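# Push the office chair fully under the desk

## Task

Shove the office chair completely in beneath the desk so that it finishes upright with every wheel on the floor. The task fails if the chair topples or is left leaning. It must stay in place on its own, not because the robot is still holding or pressing it.

## Robot and tools

ROBOT. TidyBot++: a four-caster mobile base (0.54 m long, 0.50 m wide, 0.38 m tall) with one seven-joint arm and a two-finger gripper on top. The shoulder sits 0.12 m ahead of the base centre, 0.68 m above the floor. Cameras: base_camera and wrist_camera (the latter looks along the hand). The arm begins folded with the hand pointing down; folded, the wrist and hand reach up to 0.08 m beyond the base front and the elbow up to 1.15 m high.

FRAMES. Base frame: origin on the floor below the base centre, x forward, y left, z up. hand_pose is reported in it and is the point between the finger pads; its z axis runs out along the fingers, and the fingers close along its y axis. The odometry frame is the base frame as it was when the scene began.

execute_actions. Argument "actions": a list holding one action, or empty (empty only reports state and images). An action may contain "base", "joints", both, and optionally "speeds"; its motions start together. "base" holds exactly one relative move, measured from where the base last reported itself: translate_m (metres, forward positive, -2 to 2), strafe_m (metres, left positive, -2 to 2) or rotate_rad (radians, counter-clockwise seen from above positive, -6.3 to 6.3). "joints" is a dict of absolute targets by name: joint_1_rad (any angle; positive turns the arm clockwise from above, opposite to rotate_rad), joint_2_rad shoulder (-2.249 to 2.249), joint_3_rad (any angle), joint_4_rad elbow (-2.579 to 2.579), joint_5_rad (any angle), joint_6_rad wrist (-2.099 to 2.099), joint_7_rad (any angle; with the hand down, positive is counter-clockwise from above), gripper_pos (0 open to 1 closed; finger gap about 85 x (1 - gripper_pos) mm). Free-turning joints take the short way round, so rotate past half a turn in several steps. "speeds" caps top speeds for this action only: translate_m and strafe_m 0.05 to 0.5 m/s, rotate_rad 0.1 to 1.57 rad/s (defaults are the maxima). A base move needing over 8.667 s, or any action over 15 s, is refused; so is any unknown key or out-of-range value, and then nothing moves. "cameras": list of base_camera, wrist_camera or all; omitted or null gives all, [] gives none. Omitted joints or base may still be pushing toward earlier targets.

wait: {"seconds": 0 to 10}; commands nothing and returns state and images. zoom_image: {"camera", "region": [x0, y0, x1, y1]} in pixels of that camera's latest full image, top-left origin, at most 504 x 504. finished_scene: {"scene": current scene number}; irreversible, ends the scene after the last command has been held, and reports success. Stopping without a tool call ends everything.

ARM GEOMETRY. Upper arm 0.42 m, forearm 0.31 m, hand 0.31 m. With joint_1_rad = 0, joint_3_rad = 3.14, joint_5_rad = 0 the arm moves in the vertical plane of base x. Angles from vertical (forward positive): upper arm = j2, forearm = j2 - j4, hand = j2 - j4 - j6. Hand reach ahead of the shoulder = sum of length x sin(angle); height above it = sum of length x cos(angle). A downward-pointing hand can rise to about 0.94 m only near the base.

RESULTS. base_status and joint_status tell how each commanded motion ended: "done"; "off_target" (resting short, may keep pushing); "contact_stop"/"time_out" (target dropped, holds there). A blocked base pushes hard until timeout and may still say "done" though it fell short; base "contact_stop" means odometry reached the goal and then something shoved it. "joint command not followed" plus "cause:" means a self-collision check withheld arm targets (joints then show "not_followed" and may be retried later); the arm is not checked against the base. on_its_own lists uncommanded behaviour. base_odometry counts wheel turns (slip counts as travel; drifts a few cm and degrees over many moves); heading is -3.142 to 3.142, left positive. base_tilt is in degrees, forward and right positive, about 1 degree bias. motor_effort is percent of maximum with the peak in brackets, noisy and biased. "ARM HIT" flags a hard hit of the arm on the base or itself. Motor temperatures list one value per arm joint; MOTOR HOT appears from 60 °C, and at 75 °C an OVER-TEMPERATURE FAULT lets the arm sink and joints report "limit_stop_at_motor_heat" (resend targets). Torque faults (joints 1-4 limit 104.5 N m, joints 5-7 limit 51.3 N m) freeze the arm and gripper for 10 s and skip the rest of the call, while the base keeps going.

ACCURACY. Friction can leave joints slightly off while still reported done; improve by sending last command + (wanted - read). The hand often lands 1-2 cm off, more when stretched; check with images. The arm sags under a held load.

CAUTIONS. Avoid snagging the arm about 0.8 m up or higher while driving, which can tip the robot; sideways force on a raised hand can lift wheels; backing off rights a slight lean. Push the chair gently at low speed, keep it from toppling, and withdraw so it rests untouched before finishing. Avoid drops, slams and very hard shoves.

Each tool is called as name(argument=value, ...) on one line, values as JSON.

## Session

I'll start by looking at the current state and images.

execute_actions(actions=[])

Scene clock: 0.00 s.
Motor temperatures (°C, as the motors report them): [29 26 24 25 40 31 35]
base_odometry: x=+0.000 y=+0.000 heading=+0.000 (m, m, rad; odometry frame)
base_tilt: forward=-0.4 right=+0.3 (deg)
base_status: not commanded
joint_positions: joint_1_rad=+0.045 joint_2_rad=-0.382 joint_3_rad=+3.132 joint_4_rad=-2.547 joint_5_rad=-0.048 joint_6_rad=-0.848 joint_7_rad=+1.573 gripper_pos=+0.000
joint_status: not commanded
motor_effort: joint_1_rad=+0 joint_2_rad=-2 joint_3_rad=+0 joint_4_rad=+14 joint_5_rad=+1 joint_6_rad=+2 joint_7_rad=-1 (%)
hand_pose: x=+0.2629 y=+0.0071 z=+0.5878 quat_wxyz=(-0.016, +0.997, -0.032, +0.065) (m; base frame)
pictures: base_camera, wrist_camera
Images, in order (width x height): base_camera 644x364, wrist_camera 644x476.

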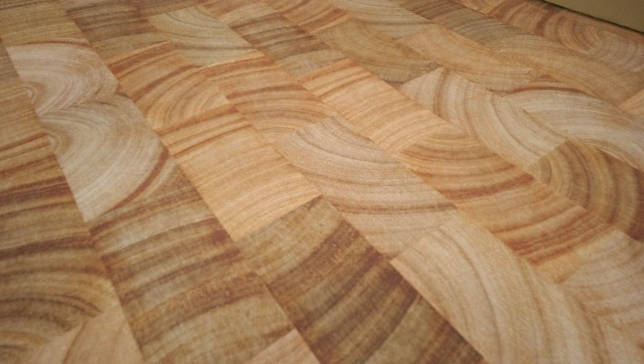

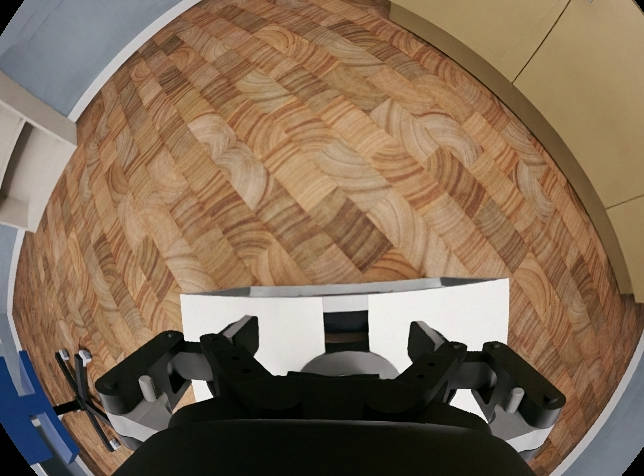

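zoom_image(camera="wrist_camera", region=[0, 250, 220, 476])

zoom_image(camera="wrist_camera", region=[0, 0, 260, 260])

Region (0, 250, 220, 476) of wrist_camera's 644x476 image, scaled by 2.230; it fills the left 491 columns of this view, and the rest is white.

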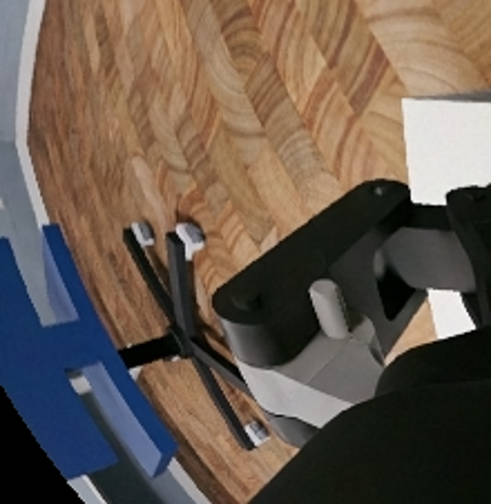

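Region (0, 0, 260, 260) of wrist_camera's 644x476 image, scaled by 1.938.

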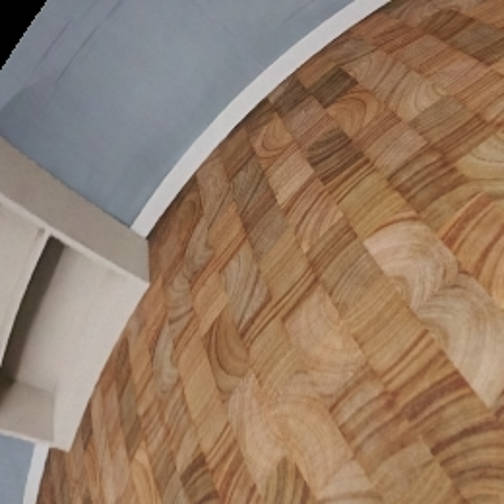

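execute_actions(actions=[{"base": {"rotate_rad": 2.1}, "joints": {"joint_6_rad": 0.2}}])

Scene clock: 3.03 s.
Motor temperatures (°C, as the motors report them): [29 26 24 25 40 31 35]
base_odometry: x=+0.000 y=+0.000 heading=+2.099 (m, m, rad; odometry frame)
base_tilt: forward=-0.4 right=+0.3 (deg)
base_status: done
joint_positions: joint_1_rad=+0.045 joint_2_rad=-0.382 joint_3_rad=+3.132 joint_4_rad=-2.546 joint_5_rad=-0.048 joint_6_rad=+0.185 joint_7_rad=+1.573 gripper_pos=+0.000
joint_status: all done
motor_effort: joint_1_rad=+1(0) joint_2_rad=-7(8) joint_3_rad=+0(1) joint_4_rad=+19(19) joint_5_rad=+0(1) joint_6_rad=+9(9) joint_7_rad=-1(1) (%)
hand_pose: x=+0.5082 y=-0.0153 z=+0.7734 quat_wxyz=(+0.003, +0.835, -0.036, +0.550) (m; base frame)
pictures: base_camera, wrist_camera
Images, in order (width x height): base_camera 644x364, wrist_camera 644x476.

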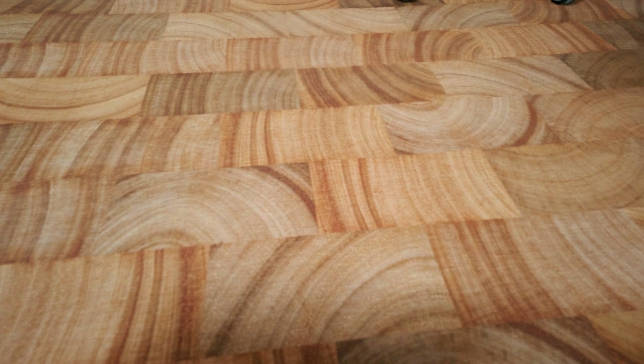

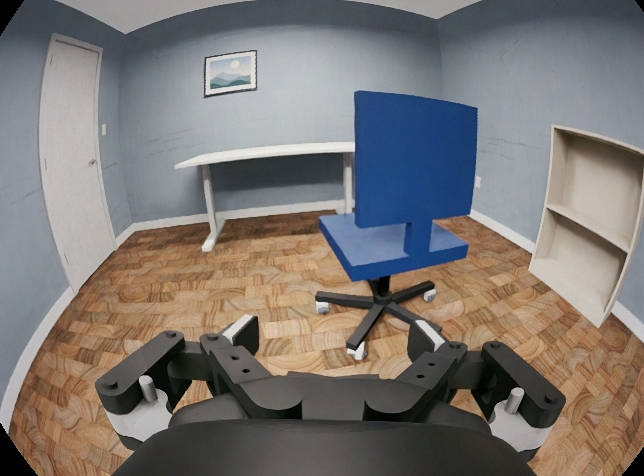

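zoom_image(camera="wrist_camera", region=[150, 80, 500, 370])

zoom_image(camera="wrist_camera", region=[160, 130, 380, 260])

zoom_image(camera="base_camera", region=[344, 0, 644, 100])

Region (150, 80, 500, 370) of wrist_camera's 644x476 image, scaled by 1.440; it fills the top 418 rows of this view, and the rest is white.

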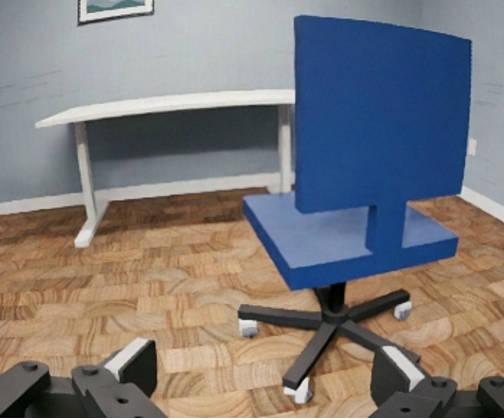

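Region (160, 130, 380, 260) of wrist_camera's 644x476 image, scaled by 2.291; it fills the top 298 rows of this view, and the rest is white.

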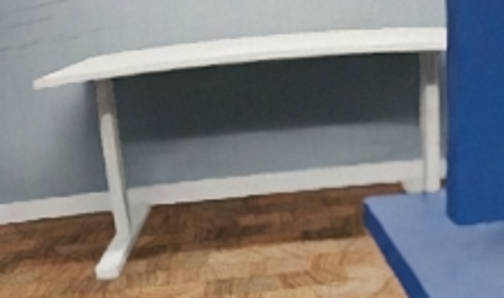

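Region (344, 0, 644, 100) of base_camera's 644x364 image, scaled by 1.680.

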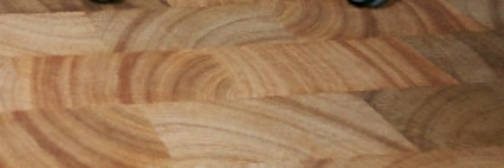

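execute_actions(actions=[{"base": {"rotate_rad": 0.47}, "joints": {"joint_1_rad": -0.35, "joint_2_rad": 1.60, "joint_3_rad": 4.71, "joint_4_rad": -2.23, "joint_5_rad": 0.7, "joint_6_rad": 1.45, "joint_7_rad": 0.0, "gripper_pos": 0.95}}])

Scene clock: 20.47 s.
Motor temperatures (°C, as the motors report them): [29 26 24 25 40 31 35]
base_odometry: x=+0.000 y=+0.000 heading=+2.569 (m, m, rad; odometry frame)
base_tilt: forward=-0.4 right=+0.3 (deg)
base_status: done
joint_positions: joint_1_rad=-0.339 joint_2_rad=+1.584 joint_3_rad=+4.690 joint_4_rad=-2.254 joint_5_rad=+0.658 joint_6_rad=+1.409 joint_7_rad=+0.021 gripper_pos=+0.950
joint_status: all done
motor_effort: joint_1_rad=+0(2) joint_2_rad=-32(32) joint_3_rad=+18(18) joint_4_rad=-2(19) joint_5_rad=-7(6) joint_6_rad=-1(8) joint_7_rad=-1(1) (%)
hand_pose: x=+0.6212 y=-0.2927 z=+0.4659 quat_wxyz=(+0.145, +0.883, -0.181, +0.408) (m; base frame)
pictures: base_camera, wrist_camera
Images, in order (width x height): base_camera 644x364, wrist_camera 644x476.

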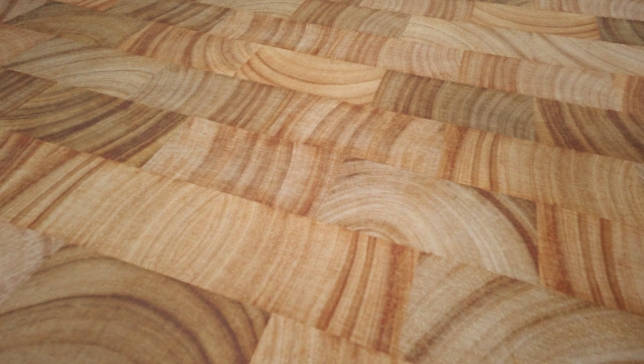

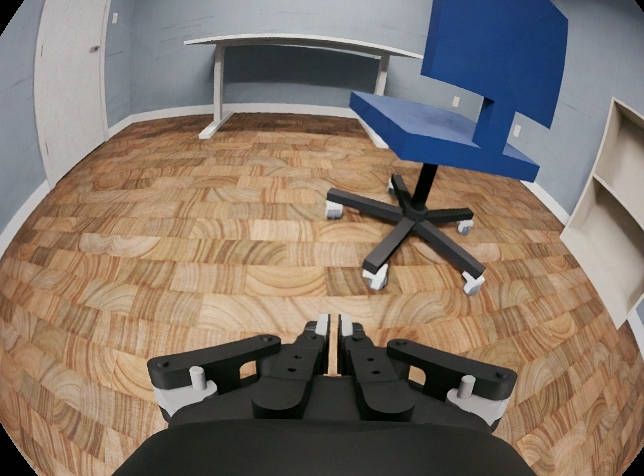

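zoom_image(camera="wrist_camera", region=[310, 60, 562, 312])

zoom_image(camera="wrist_camera", region=[172, 20, 424, 160])

Region (310, 60, 562, 312) of wrist_camera's 644x476 image, scaled by 2.000.

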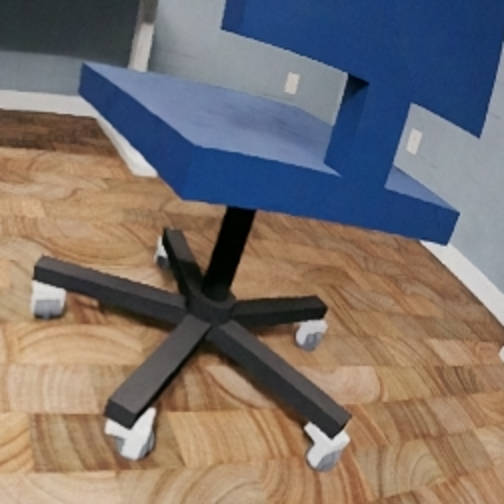

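Region (172, 20, 424, 160) of wrist_camera's 644x476 image, scaled by 2.000.

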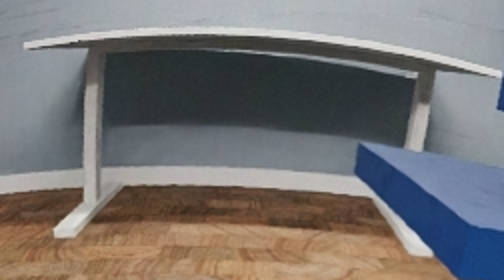

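execute_actions(actions=[{"base": {"strafe_m": -0.95}}])

Scene clock: 25.77 s.
Motor temperatures (°C, as the motors report them): [29 26 24 25 40 31 35]
base_odometry: x=+0.514 y=+0.799 heading=+2.569 (m, m, rad; odometry frame)
base_tilt: forward=-0.3 right=+0.3 (deg)
base_status: done
joint_positions: joint_1_rad=-0.347 joint_2_rad=+1.584 joint_3_rad=+4.691 joint_4_rad=-2.252 joint_5_rad=+0.659 joint_6_rad=+1.411 joint_7_rad=+0.021 gripper_pos=+0.950
joint_status: not commanded
motor_effort: joint_1_rad=+0(3) joint_2_rad=-32(33) joint_3_rad=+18(19) joint_4_rad=-1(2) joint_5_rad=-7(7) joint_6_rad=-1(2) joint_7_rad=-1(1) (%)
hand_pose: x=+0.6244 y=-0.2883 z=+0.4664 quat_wxyz=(+0.143, +0.884, -0.176, +0.409) (m; base frame)
pictures: base_camera, wrist_camera
Images, in order (width x height): base_camera 644x364, wrist_camera 644x476.

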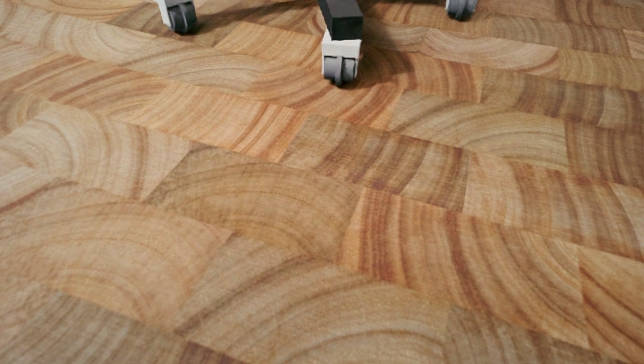

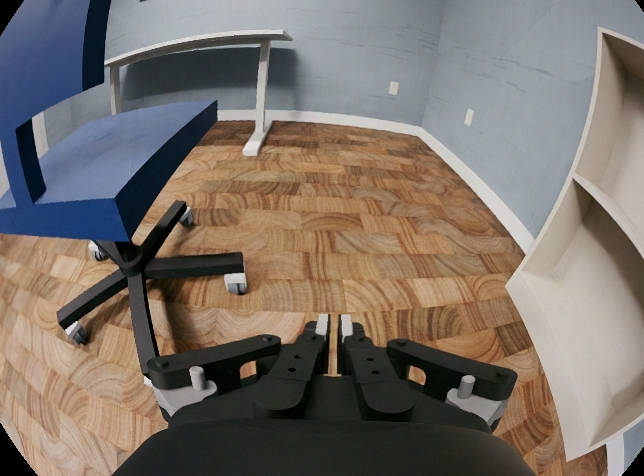

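zoom_image(camera="wrist_camera", region=[0, 0, 300, 360])

Region (0, 0, 300, 360) of wrist_camera's 644x476 image, scaled by 1.400.

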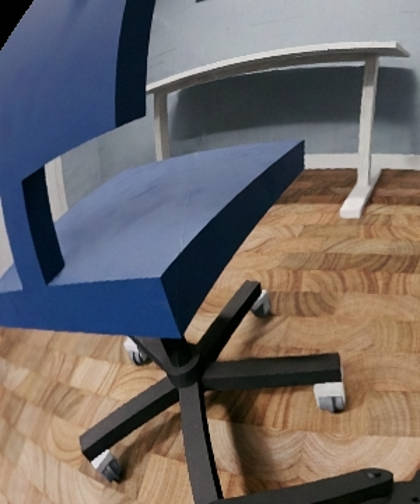

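execute_actions(actions=[{"base": {"translate_m": 0.27}}])

Scene clock: 28.80 s.
Motor temperatures (°C, as the motors report them): [29 26 24 25 40 31 35]
base_odometry: x=+0.287 y=+0.945 heading=+2.569 (m, m, rad; odometry frame)
base_tilt: forward=-0.3 right=+0.3 (deg)
base_status: done
joint_positions: joint_1_rad=-0.347 joint_2_rad=+1.585 joint_3_rad=+4.692 joint_4_rad=-2.244 joint_5_rad=+0.660 joint_6_rad=+1.411 joint_7_rad=+0.021 gripper_pos=+0.950
joint_status: not commanded
motor_effort: joint_1_rad=-1(1) joint_2_rad=-32(34) joint_3_rad=+18(19) joint_4_rad=-1(3) joint_5_rad=-6(6) joint_6_rad=-1(1) joint_7_rad=-1(1) (%)
hand_pose: x=+0.6275 y=-0.2875 z=+0.4664 quat_wxyz=(+0.142, +0.885, -0.173, +0.409) (m; base frame)
pictures: base_camera, wrist_camera
Images, in order (width x height): base_camera 644x364, wrist_camera 644x476.

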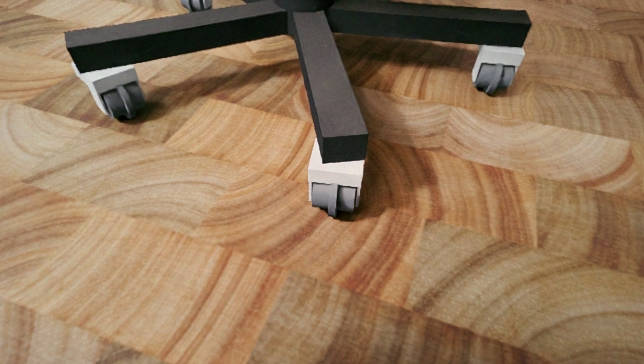

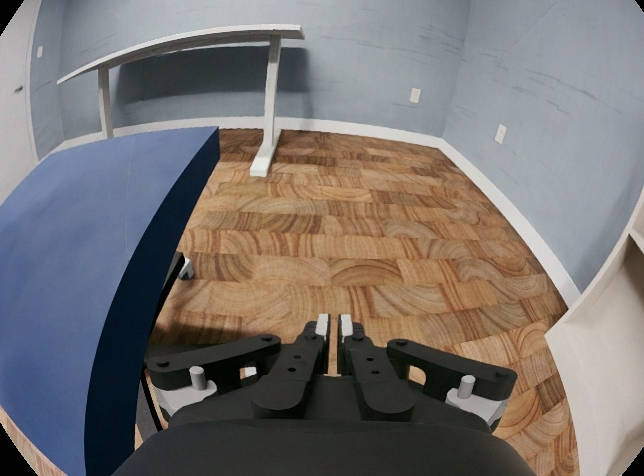

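execute_actions(actions=[{"base": {"translate_m": 0.3}, "speeds": {"translate_m": 0.12}}])

Scene clock: 32.10 s.
Motor temperatures (°C, as the motors report them): [29 26 25 25 40 31 35]
base_odometry: x=+0.035 y=+1.108 heading=+2.569 (m, m, rad; odometry frame)
base_tilt: forward=-0.3 right=+0.3 (deg)
base_status: done
joint_positions: joint_1_rad=-0.359 joint_2_rad=+1.586 joint_3_rad=+4.694 joint_4_rad=-2.249 joint_5_rad=+0.662 joint_6_rad=+1.414 joint_7_rad=+0.021 gripper_pos=+0.950
joint_status: not commanded
motor_effort: joint_1_rad=+1(9) joint_2_rad=-32(35) joint_3_rad=+18(20) joint_4_rad=+0(10) joint_5_rad=-7(8) joint_6_rad=-1(2) joint_7_rad=-1(1) (%)
hand_pose: x=+0.6287 y=-0.2815 z=+0.4661 quat_wxyz=(+0.140, +0.886, -0.168, +0.409) (m; base frame)
pictures: base_camera, wrist_camera
Images, in order (width x height): base_camera 644x364, wrist_camera 644x476.

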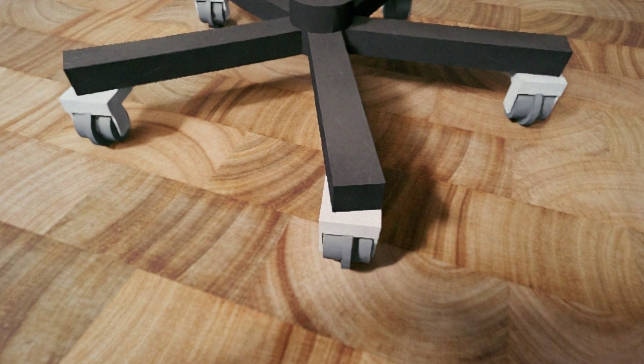

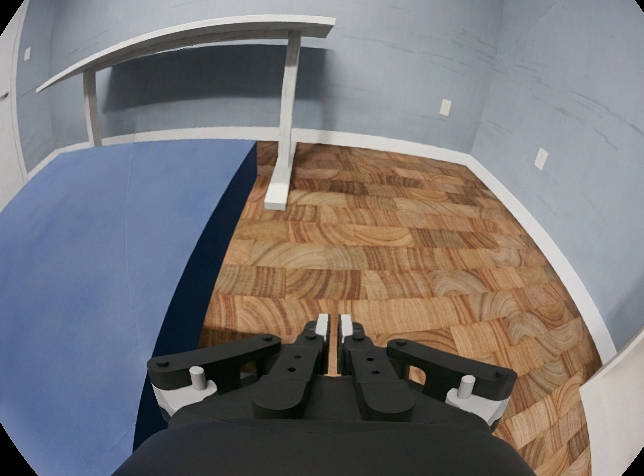

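zoom_image(camera="wrist_camera", region=[0, 100, 340, 476])

Region (0, 100, 340, 476) of wrist_camera's 644x476 image, scaled by 1.340; it fills the left 456 columns of this view, and the rest is white.

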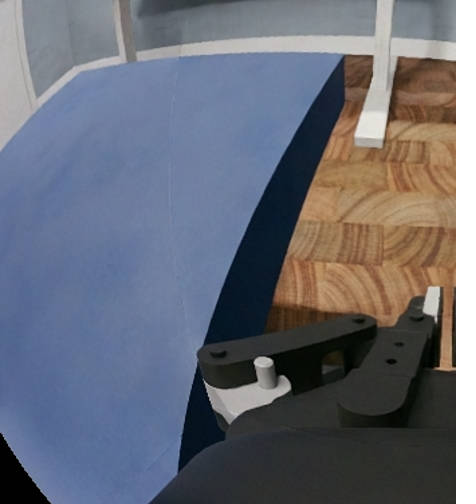

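execute_actions(actions=[{"base": {"translate_m": 0.6}, "speeds": {"translate_m": 0.25}}])

Scene clock: 36.30 s.
Motor temperatures (°C, as the motors report them): [29 26 25 25 40 31 35]
base_odometry: x=-0.469 y=+1.434 heading=+2.569 (m, m, rad; odometry frame)
base_tilt: forward=-0.4 right=+0.3 (deg)
base_status: done
joint_positions: joint_1_rad=-0.332 joint_2_rad=+1.587 joint_3_rad=+4.695 joint_4_rad=-2.249 joint_5_rad=+0.662 joint_6_rad=+1.414 joint_7_rad=+0.021 gripper_pos=+0.950
joint_status: not commanded
motor_effort: joint_1_rad=-3(6) joint_2_rad=-32(34) joint_3_rad=+18(19) joint_4_rad=+1(6) joint_5_rad=-6(7) joint_6_rad=-1(0) joint_7_rad=-1(1) (%)
hand_pose: x=+0.6205 y=-0.2956 z=+0.4659 quat_wxyz=(+0.146, +0.884, -0.180, +0.407) (m; base frame)
pictures: base_camera, wrist_camera
Images, in order (width x height): base_camera 644x364, wrist_camera 644x476.

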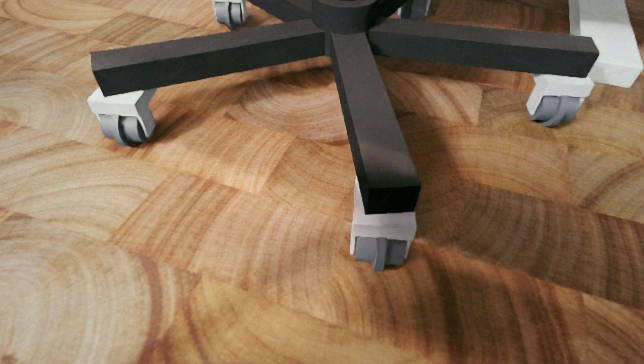

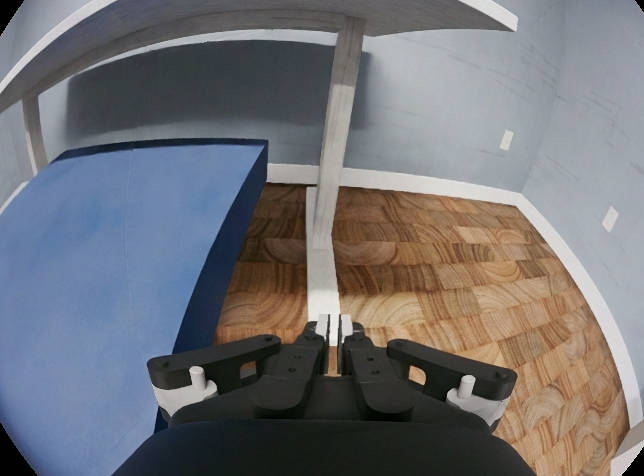

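zoom_image(camera="base_camera", region=[444, 0, 644, 160])

zoom_image(camera="wrist_camera", region=[100, 120, 420, 440])

Region (444, 0, 644, 160) of base_camera's 644x364 image, scaled by 2.520; it fills the top 403 rows of this view, and the rest is white.

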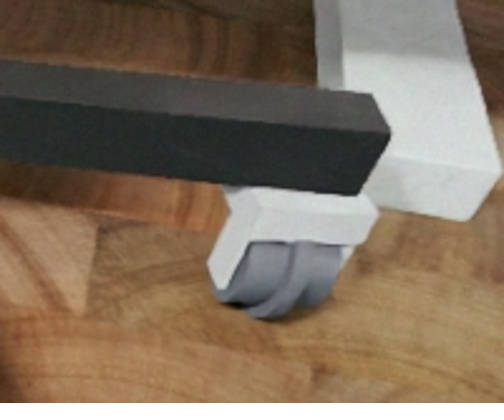

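Region (100, 120, 420, 440) of wrist_camera's 644x476 image, scaled by 1.575.

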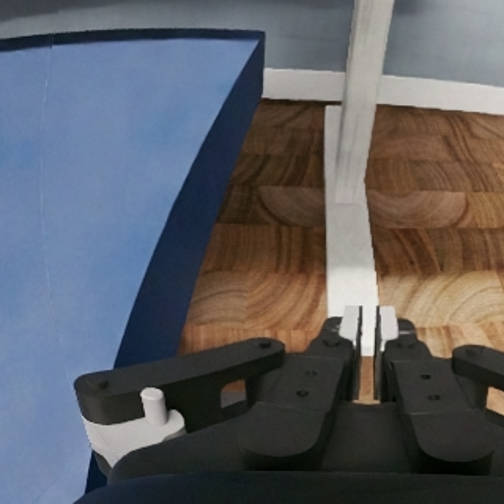

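execute_actions(actions=[{"base": {"strafe_m": 0.14}, "joints": {"joint_5_rad": 0.76, "joint_6_rad": 1.61}, "speeds": {"strafe_m": 0.1}}])

Scene clock: 42.90 s.
Motor temperatures (°C, as the motors report them): [29 27 25 25 40 31 35]
base_odometry: x=-0.545 y=+1.316 heading=+2.568 (m, m, rad; odometry frame)
base_tilt: forward=-0.4 right=+0.3 (deg)
base_status: done
joint_positions: joint_1_rad=-0.252 joint_2_rad=+1.595 joint_3_rad=+4.738 joint_4_rad=-2.282 joint_5_rad=+0.723 joint_6_rad=+1.517 joint_7_rad=+0.015 gripper_pos=+0.950
joint_status: joint_6_rad off_target (ended at +1.517, target +1.610); the others done
motor_effort: joint_1_rad=-20(21) joint_2_rad=-34(35) joint_3_rad=+8(17) joint_4_rad=+12(14) joint_5_rad=-7(7) joint_6_rad=+19(20) joint_7_rad=+0(0) (%)
hand_pose: x=+0.5876 y=-0.3129 z=+0.4642 quat_wxyz=(+0.136, +0.888, -0.204, +0.389) (m; base frame)
pictures: base_camera, wrist_camera
Images, in order (width x height): base_camera 644x364, wrist_camera 644x476.

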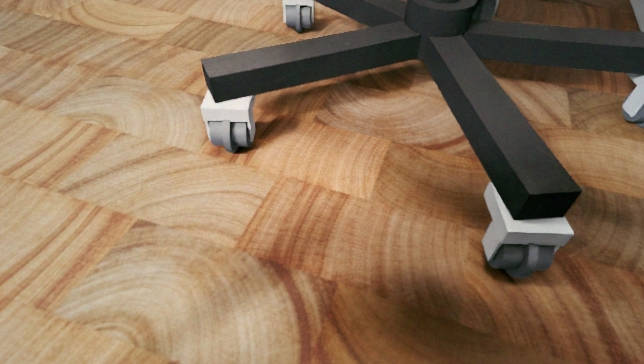

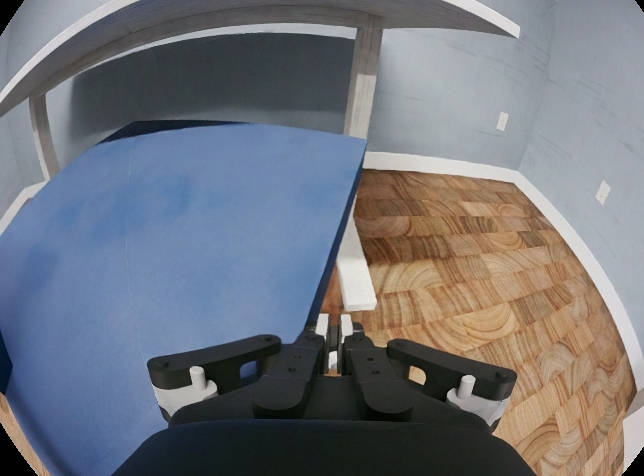

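execute_actions(actions=[{"base": {"translate_m": 0.17}, "speeds": {"translate_m": 0.1}}])

Scene clock: 45.30 s.
Motor temperatures (°C, as the motors report them): [29 27 25 25 40 31 35]
base_odometry: x=-0.688 y=+1.408 heading=+2.568 (m, m, rad; odometry frame)
base_tilt: forward=-0.4 right=+0.3 (deg)
base_status: done
joint_positions: joint_1_rad=-0.260 joint_2_rad=+1.597 joint_3_rad=+4.742 joint_4_rad=-2.288 joint_5_rad=+0.727 joint_6_rad=+1.522 joint_7_rad=+0.015 gripper_pos=+0.950
joint_status: not commanded
motor_effort: joint_1_rad=-15(20) joint_2_rad=-32(35) joint_3_rad=+9(13) joint_4_rad=+9(17) joint_5_rad=-6(8) joint_6_rad=+16(19) joint_7_rad=+0(0) (%)
hand_pose: x=+0.5880 y=-0.3087 z=+0.4644 quat_wxyz=(+0.135, +0.889, -0.201, +0.389) (m; base frame)
pictures: base_camera, wrist_camera
Images, in order (width x height): base_camera 644x364, wrist_camera 644x476.

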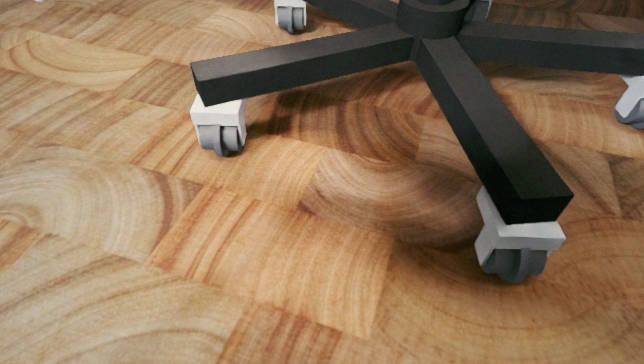

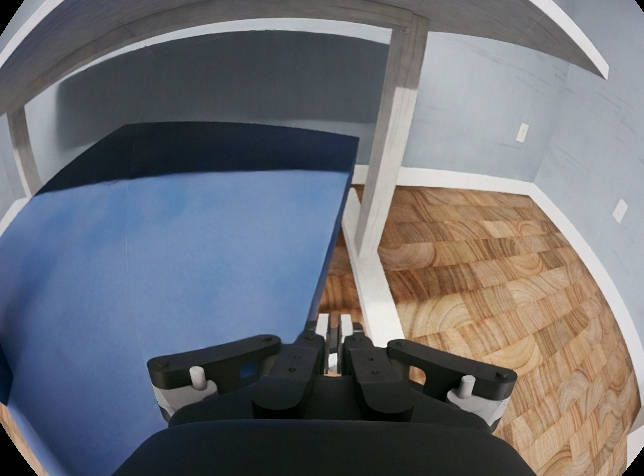

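execute_actions(actions=[{"base": {"translate_m": 0.2}, "joints": {"joint_1_rad": -0.42}, "speeds": {"translate_m": 0.1}}])

Scene clock: 49.97 s.
Motor temperatures (°C, as the motors report them): [29 27 25 25 40 31 35]
base_odometry: x=-0.856 y=+1.517 heading=+2.568 (m, m, rad; odometry frame)
base_tilt: forward=-0.4 right=+0.3 (deg)
base_status: done
joint_positions: joint_1_rad=-0.338 joint_2_rad=+1.599 joint_3_rad=+4.746 joint_4_rad=-2.273 joint_5_rad=+0.730 joint_6_rad=+1.523 joint_7_rad=+0.014 gripper_pos=+0.950
joint_status: joint_1_rad off_target (ended at -0.338, target -0.420)
motor_effort: joint_1_rad=-15(26) joint_2_rad=-30(35) joint_3_rad=+11(15) joint_4_rad=+5(21) joint_5_rad=-2(8) joint_6_rad=+8(23) joint_7_rad=-1(0) (%)
hand_pose: x=+0.6159 y=-0.2701 z=+0.4644 quat_wxyz=(+0.117, +0.898, -0.159, +0.393) (m; base frame)
pictures: base_camera, wrist_camera
Images, in order (width x height): base_camera 644x364, wrist_camera 644x476.

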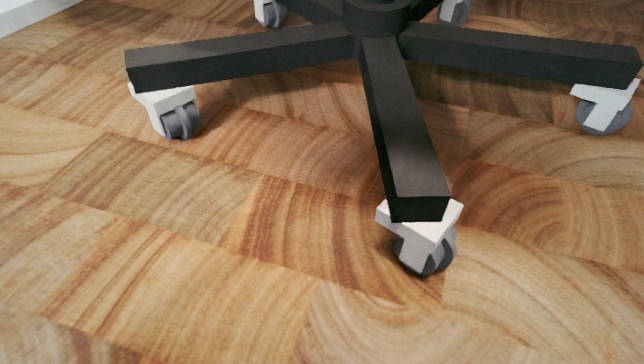

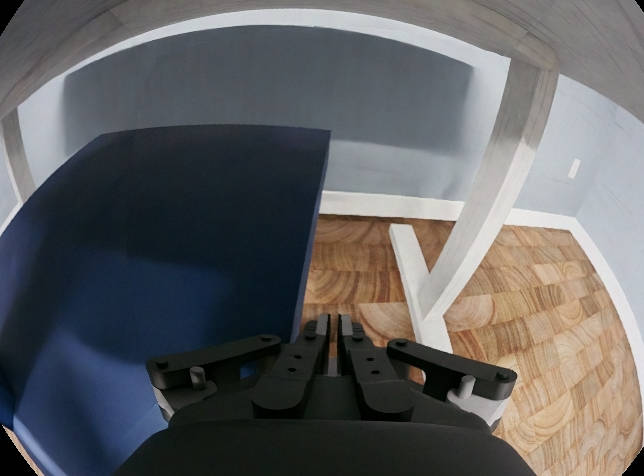

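zoom_image(camera="base_camera", region=[0, 0, 300, 160])

zoom_image(camera="wrist_camera", region=[0, 200, 320, 476])

Region (0, 0, 300, 160) of base_camera's 644x364 image, scaled by 1.680; it fills the top 269 rows of this view, and the rest is white.

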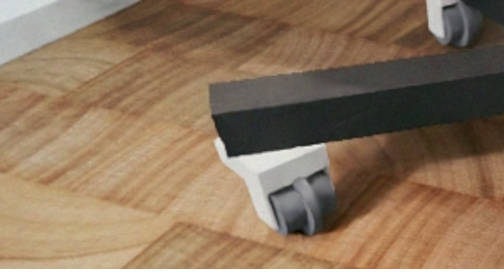

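Region (0, 200, 320, 476) of wrist_camera's 644x476 image, scaled by 1.575; it fills the top 435 rows of this view, and the rest is white.

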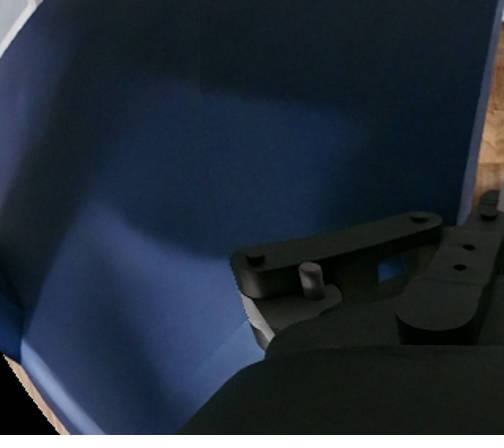

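execute_actions(actions=[{"joints": {"joint_1_rad": -0.55}}])

Scene clock: 52.50 s.
Motor temperatures (°C, as the motors report them): [29 27 25 25 40 31 35]
base_odometry: x=-0.856 y=+1.517 heading=+2.568 (m, m, rad; odometry frame)
base_tilt: forward=-0.4 right=+0.3 (deg)
base_status: not commanded
joint_positions: joint_1_rad=-0.459 joint_2_rad=+1.601 joint_3_rad=+4.748 joint_4_rad=-2.275 joint_5_rad=+0.730 joint_6_rad=+1.509 joint_7_rad=+0.014 gripper_pos=+0.950
joint_status: joint_1_rad off_target (ended at -0.459, target -0.550)
motor_effort: joint_1_rad=-16(28) joint_2_rad=-32(36) joint_3_rad=+8(11) joint_4_rad=+4(11) joint_5_rad=-2(6) joint_6_rad=+16(24) joint_7_rad=+0(1) (%)
hand_pose: x=+0.6424 y=-0.2136 z=+0.4649 quat_wxyz=(+0.102, +0.905, -0.108, +0.398) (m; base frame)
pictures: base_camera, wrist_camera
Images, in order (width x height): base_camera 644x364, wrist_camera 644x476.

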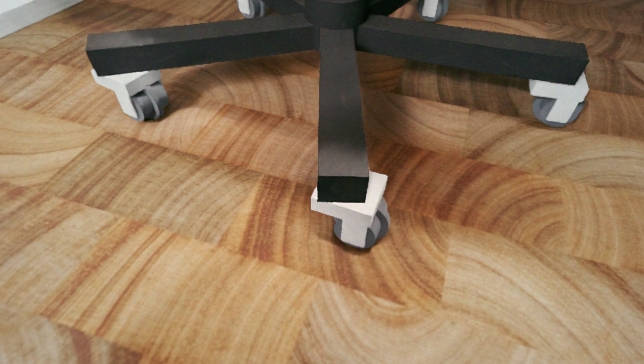

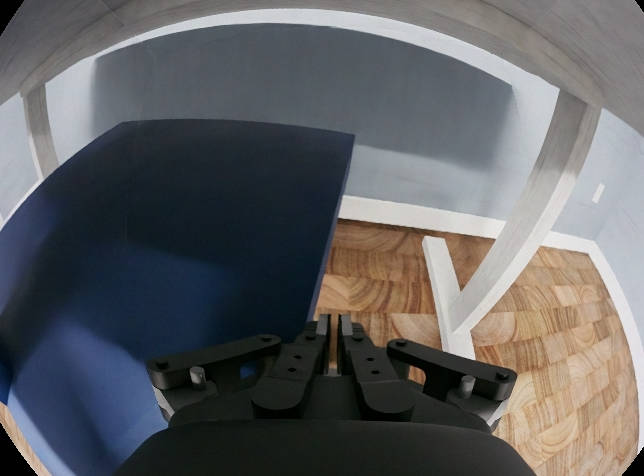

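execute_actions(actions=[{"base": {"translate_m": 0.045}, "joints": {"joint_1_rad": -0.37, "joint_6_rad": 1.40}, "speeds": {"translate_m": 0.05}}])

Scene clock: 55.57 s.
Motor temperatures (°C, as the motors report them): [29 27 25 25 40 31 35]
base_odometry: x=-0.893 y=+1.541 heading=+2.568 (m, m, rad; odometry frame)
base_tilt: forward=-0.3 right=+0.3 (deg)
base_status: done
joint_positions: joint_1_rad=-0.387 joint_2_rad=+1.593 joint_3_rad=+4.729 joint_4_rad=-2.270 joint_5_rad=+0.730 joint_6_rad=+1.437 joint_7_rad=+0.014 gripper_pos=+0.950
joint_status: all done
motor_effort: joint_1_rad=+3(18) joint_2_rad=-32(35) joint_3_rad=+17(18) joint_4_rad=+5(13) joint_5_rad=-5(9) joint_6_rad=-1(17) joint_7_rad=-1(0) (%)
hand_pose: x=+0.6191 y=-0.2665 z=+0.4619 quat_wxyz=(+0.138, +0.898, -0.157, +0.387) (m; base frame)
pictures: base_camera, wrist_camera
Images, in order (width x height): base_camera 644x364, wrist_camera 644x476.

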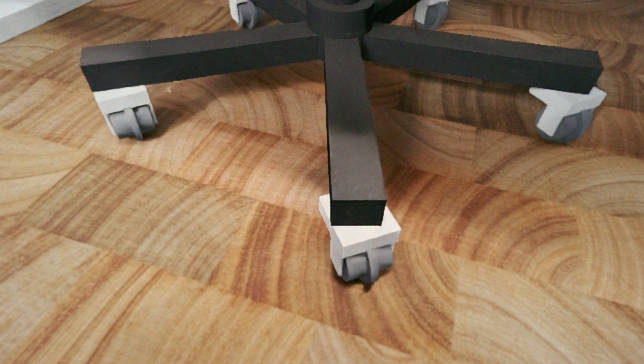

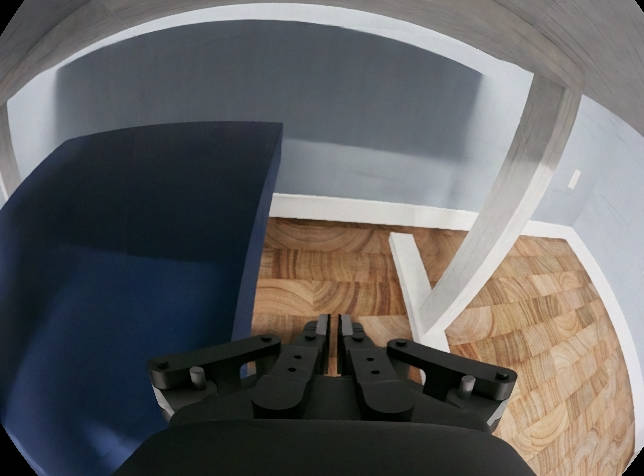

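execute_actions(actions=[{"base": {"translate_m": 0.04}, "speeds": {"translate_m": 0.05}}])

Scene clock: 58.37 s.
Motor temperatures (°C, as the motors report them): [29 27 25 25 40 31 35]
base_odometry: x=-0.925 y=+1.561 heading=+2.563 (m, m, rad; odometry frame)
base_tilt: forward=-0.4 right=+0.3 (deg)
base_status: translate_m time_out (by the wheels' count: +0.037 of +0.040)
joint_positions: joint_1_rad=-0.387 joint_2_rad=+1.594 joint_3_rad=+4.726 joint_4_rad=-2.320 joint_5_rad=+0.730 joint_6_rad=+1.432 joint_7_rad=+0.014 gripper_pos=+0.950
joint_status: not commanded
motor_effort: joint_1_rad=+1(10) joint_2_rad=-30(37) joint_3_rad=+14(19) joint_4_rad=+17(21) joint_5_rad=-4(6) joint_6_rad=-1(2) joint_7_rad=-1(1) (%)
hand_pose: x=+0.5974 y=-0.2723 z=+0.4610 quat_wxyz=(+0.150, +0.894, -0.180, +0.383) (m; base frame)
pictures: base_camera, wrist_camera
Images, in order (width x height): base_camera 644x364, wrist_camera 644x476.

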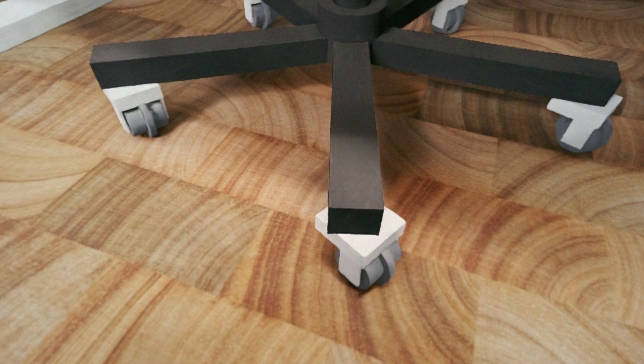

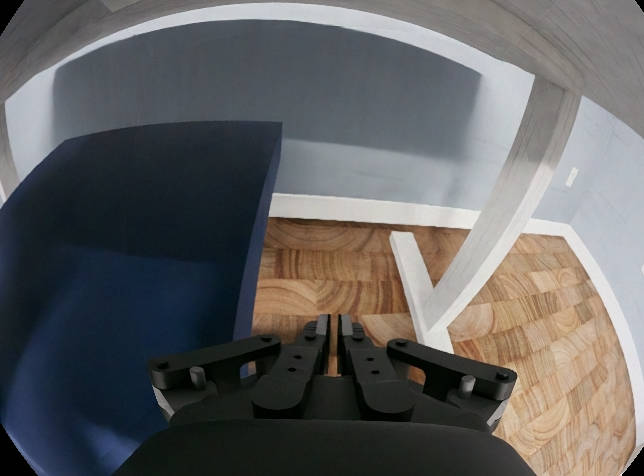

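execute_actions(actions=[{"base": {"translate_m": -0.3}}])

Scene clock: 60.43 s.
Motor temperatures (°C, as the motors report them): [29 27 25 25 40 31 35]
base_odometry: x=-0.673 y=+1.397 heading=+2.563 (m, m, rad; odometry frame)
base_tilt: forward=-0.4 right=+0.3 (deg)
base_status: done
joint_positions: joint_1_rad=-0.375 joint_2_rad=+1.594 joint_3_rad=+4.724 joint_4_rad=-2.230 joint_5_rad=+0.730 joint_6_rad=+1.432 joint_7_rad=+0.014 gripper_pos=+0.950
joint_status: not commanded
motor_effort: joint_1_rad=-1(5) joint_2_rad=-32(34) joint_3_rad=+18(19) joint_4_rad=-1(16) joint_5_rad=-5(7) joint_6_rad=+0(2) joint_7_rad=-1(1) (%)
hand_pose: x=+0.6308 y=-0.2688 z=+0.4593 quat_wxyz=(+0.133, +0.901, -0.146, +0.387) (m; base frame)
pictures: base_camera, wrist_camera
Images, in order (width x height): base_camera 644x364, wrist_camera 644x476.

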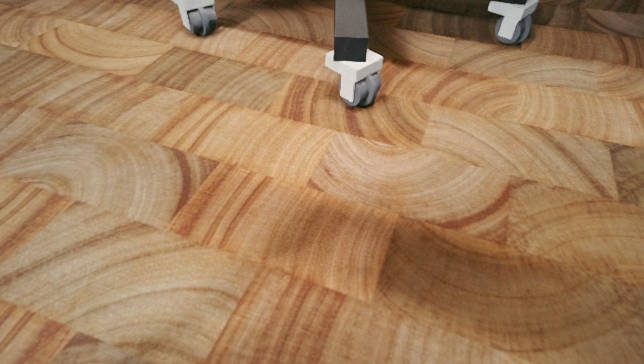

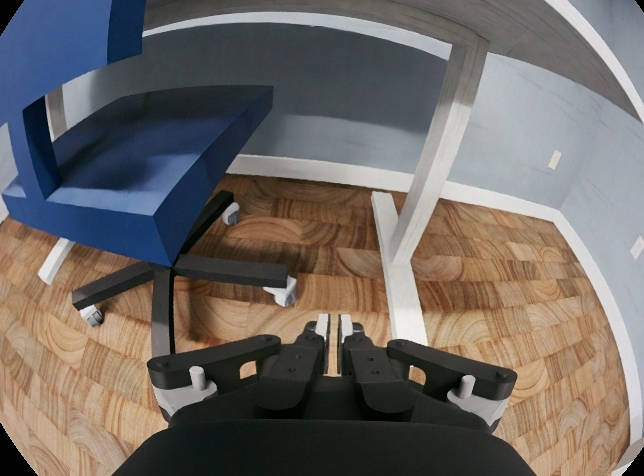

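execute_actions(actions=[{"joints": {"joint_5_rad": 0.2}}], cameras=["wrist_camera"])

Scene clock: 61.70 s.
Motor temperatures (°C, as the motors report them): [29 27 25 25 40 31 35]
base_odometry: x=-0.673 y=+1.397 heading=+2.563 (m, m, rad; odometry frame)
base_tilt: forward=-0.4 right=+0.3 (deg)
base_status: not commanded
joint_positions: joint_1_rad=-0.375 joint_2_rad=+1.594 joint_3_rad=+4.720 joint_4_rad=-2.230 joint_5_rad=+0.213 joint_6_rad=+1.432 joint_7_rad=+0.014 gripper_pos=+0.950
joint_status: all done
motor_effort: joint_1_rad=+0(0) joint_2_rad=-34(34) joint_3_rad=+19(20) joint_4_rad=-1(2) joint_5_rad=-8(10) joint_6_rad=+0(1) joint_7_rad=-1(1) (%)
hand_pose: x=+0.7020 y=-0.2860 z=+0.5969 quat_wxyz=(+0.154, +0.768, -0.142, +0.605) (m; base frame)
pictures: wrist_camera
Images, in order (width x height): wrist_camera 644x476.

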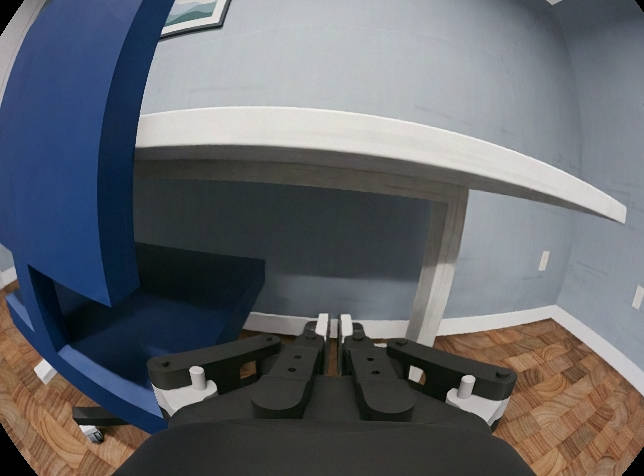

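zoom_image(camera="wrist_camera", region=[0, 80, 280, 360])

Region (0, 80, 280, 360) of wrist_camera's 644x476 image, scaled by 1.800.

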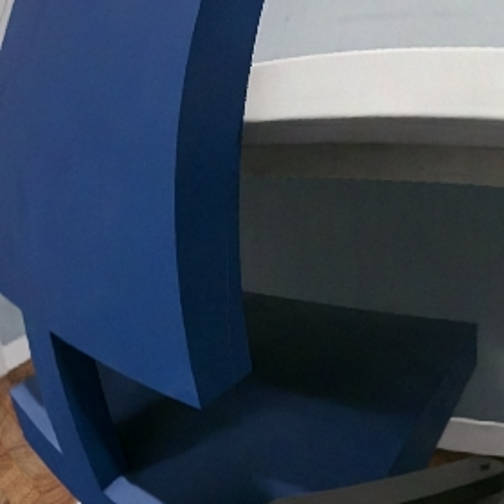

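finished_scene(scene=1)

The scene is finished: the task was done.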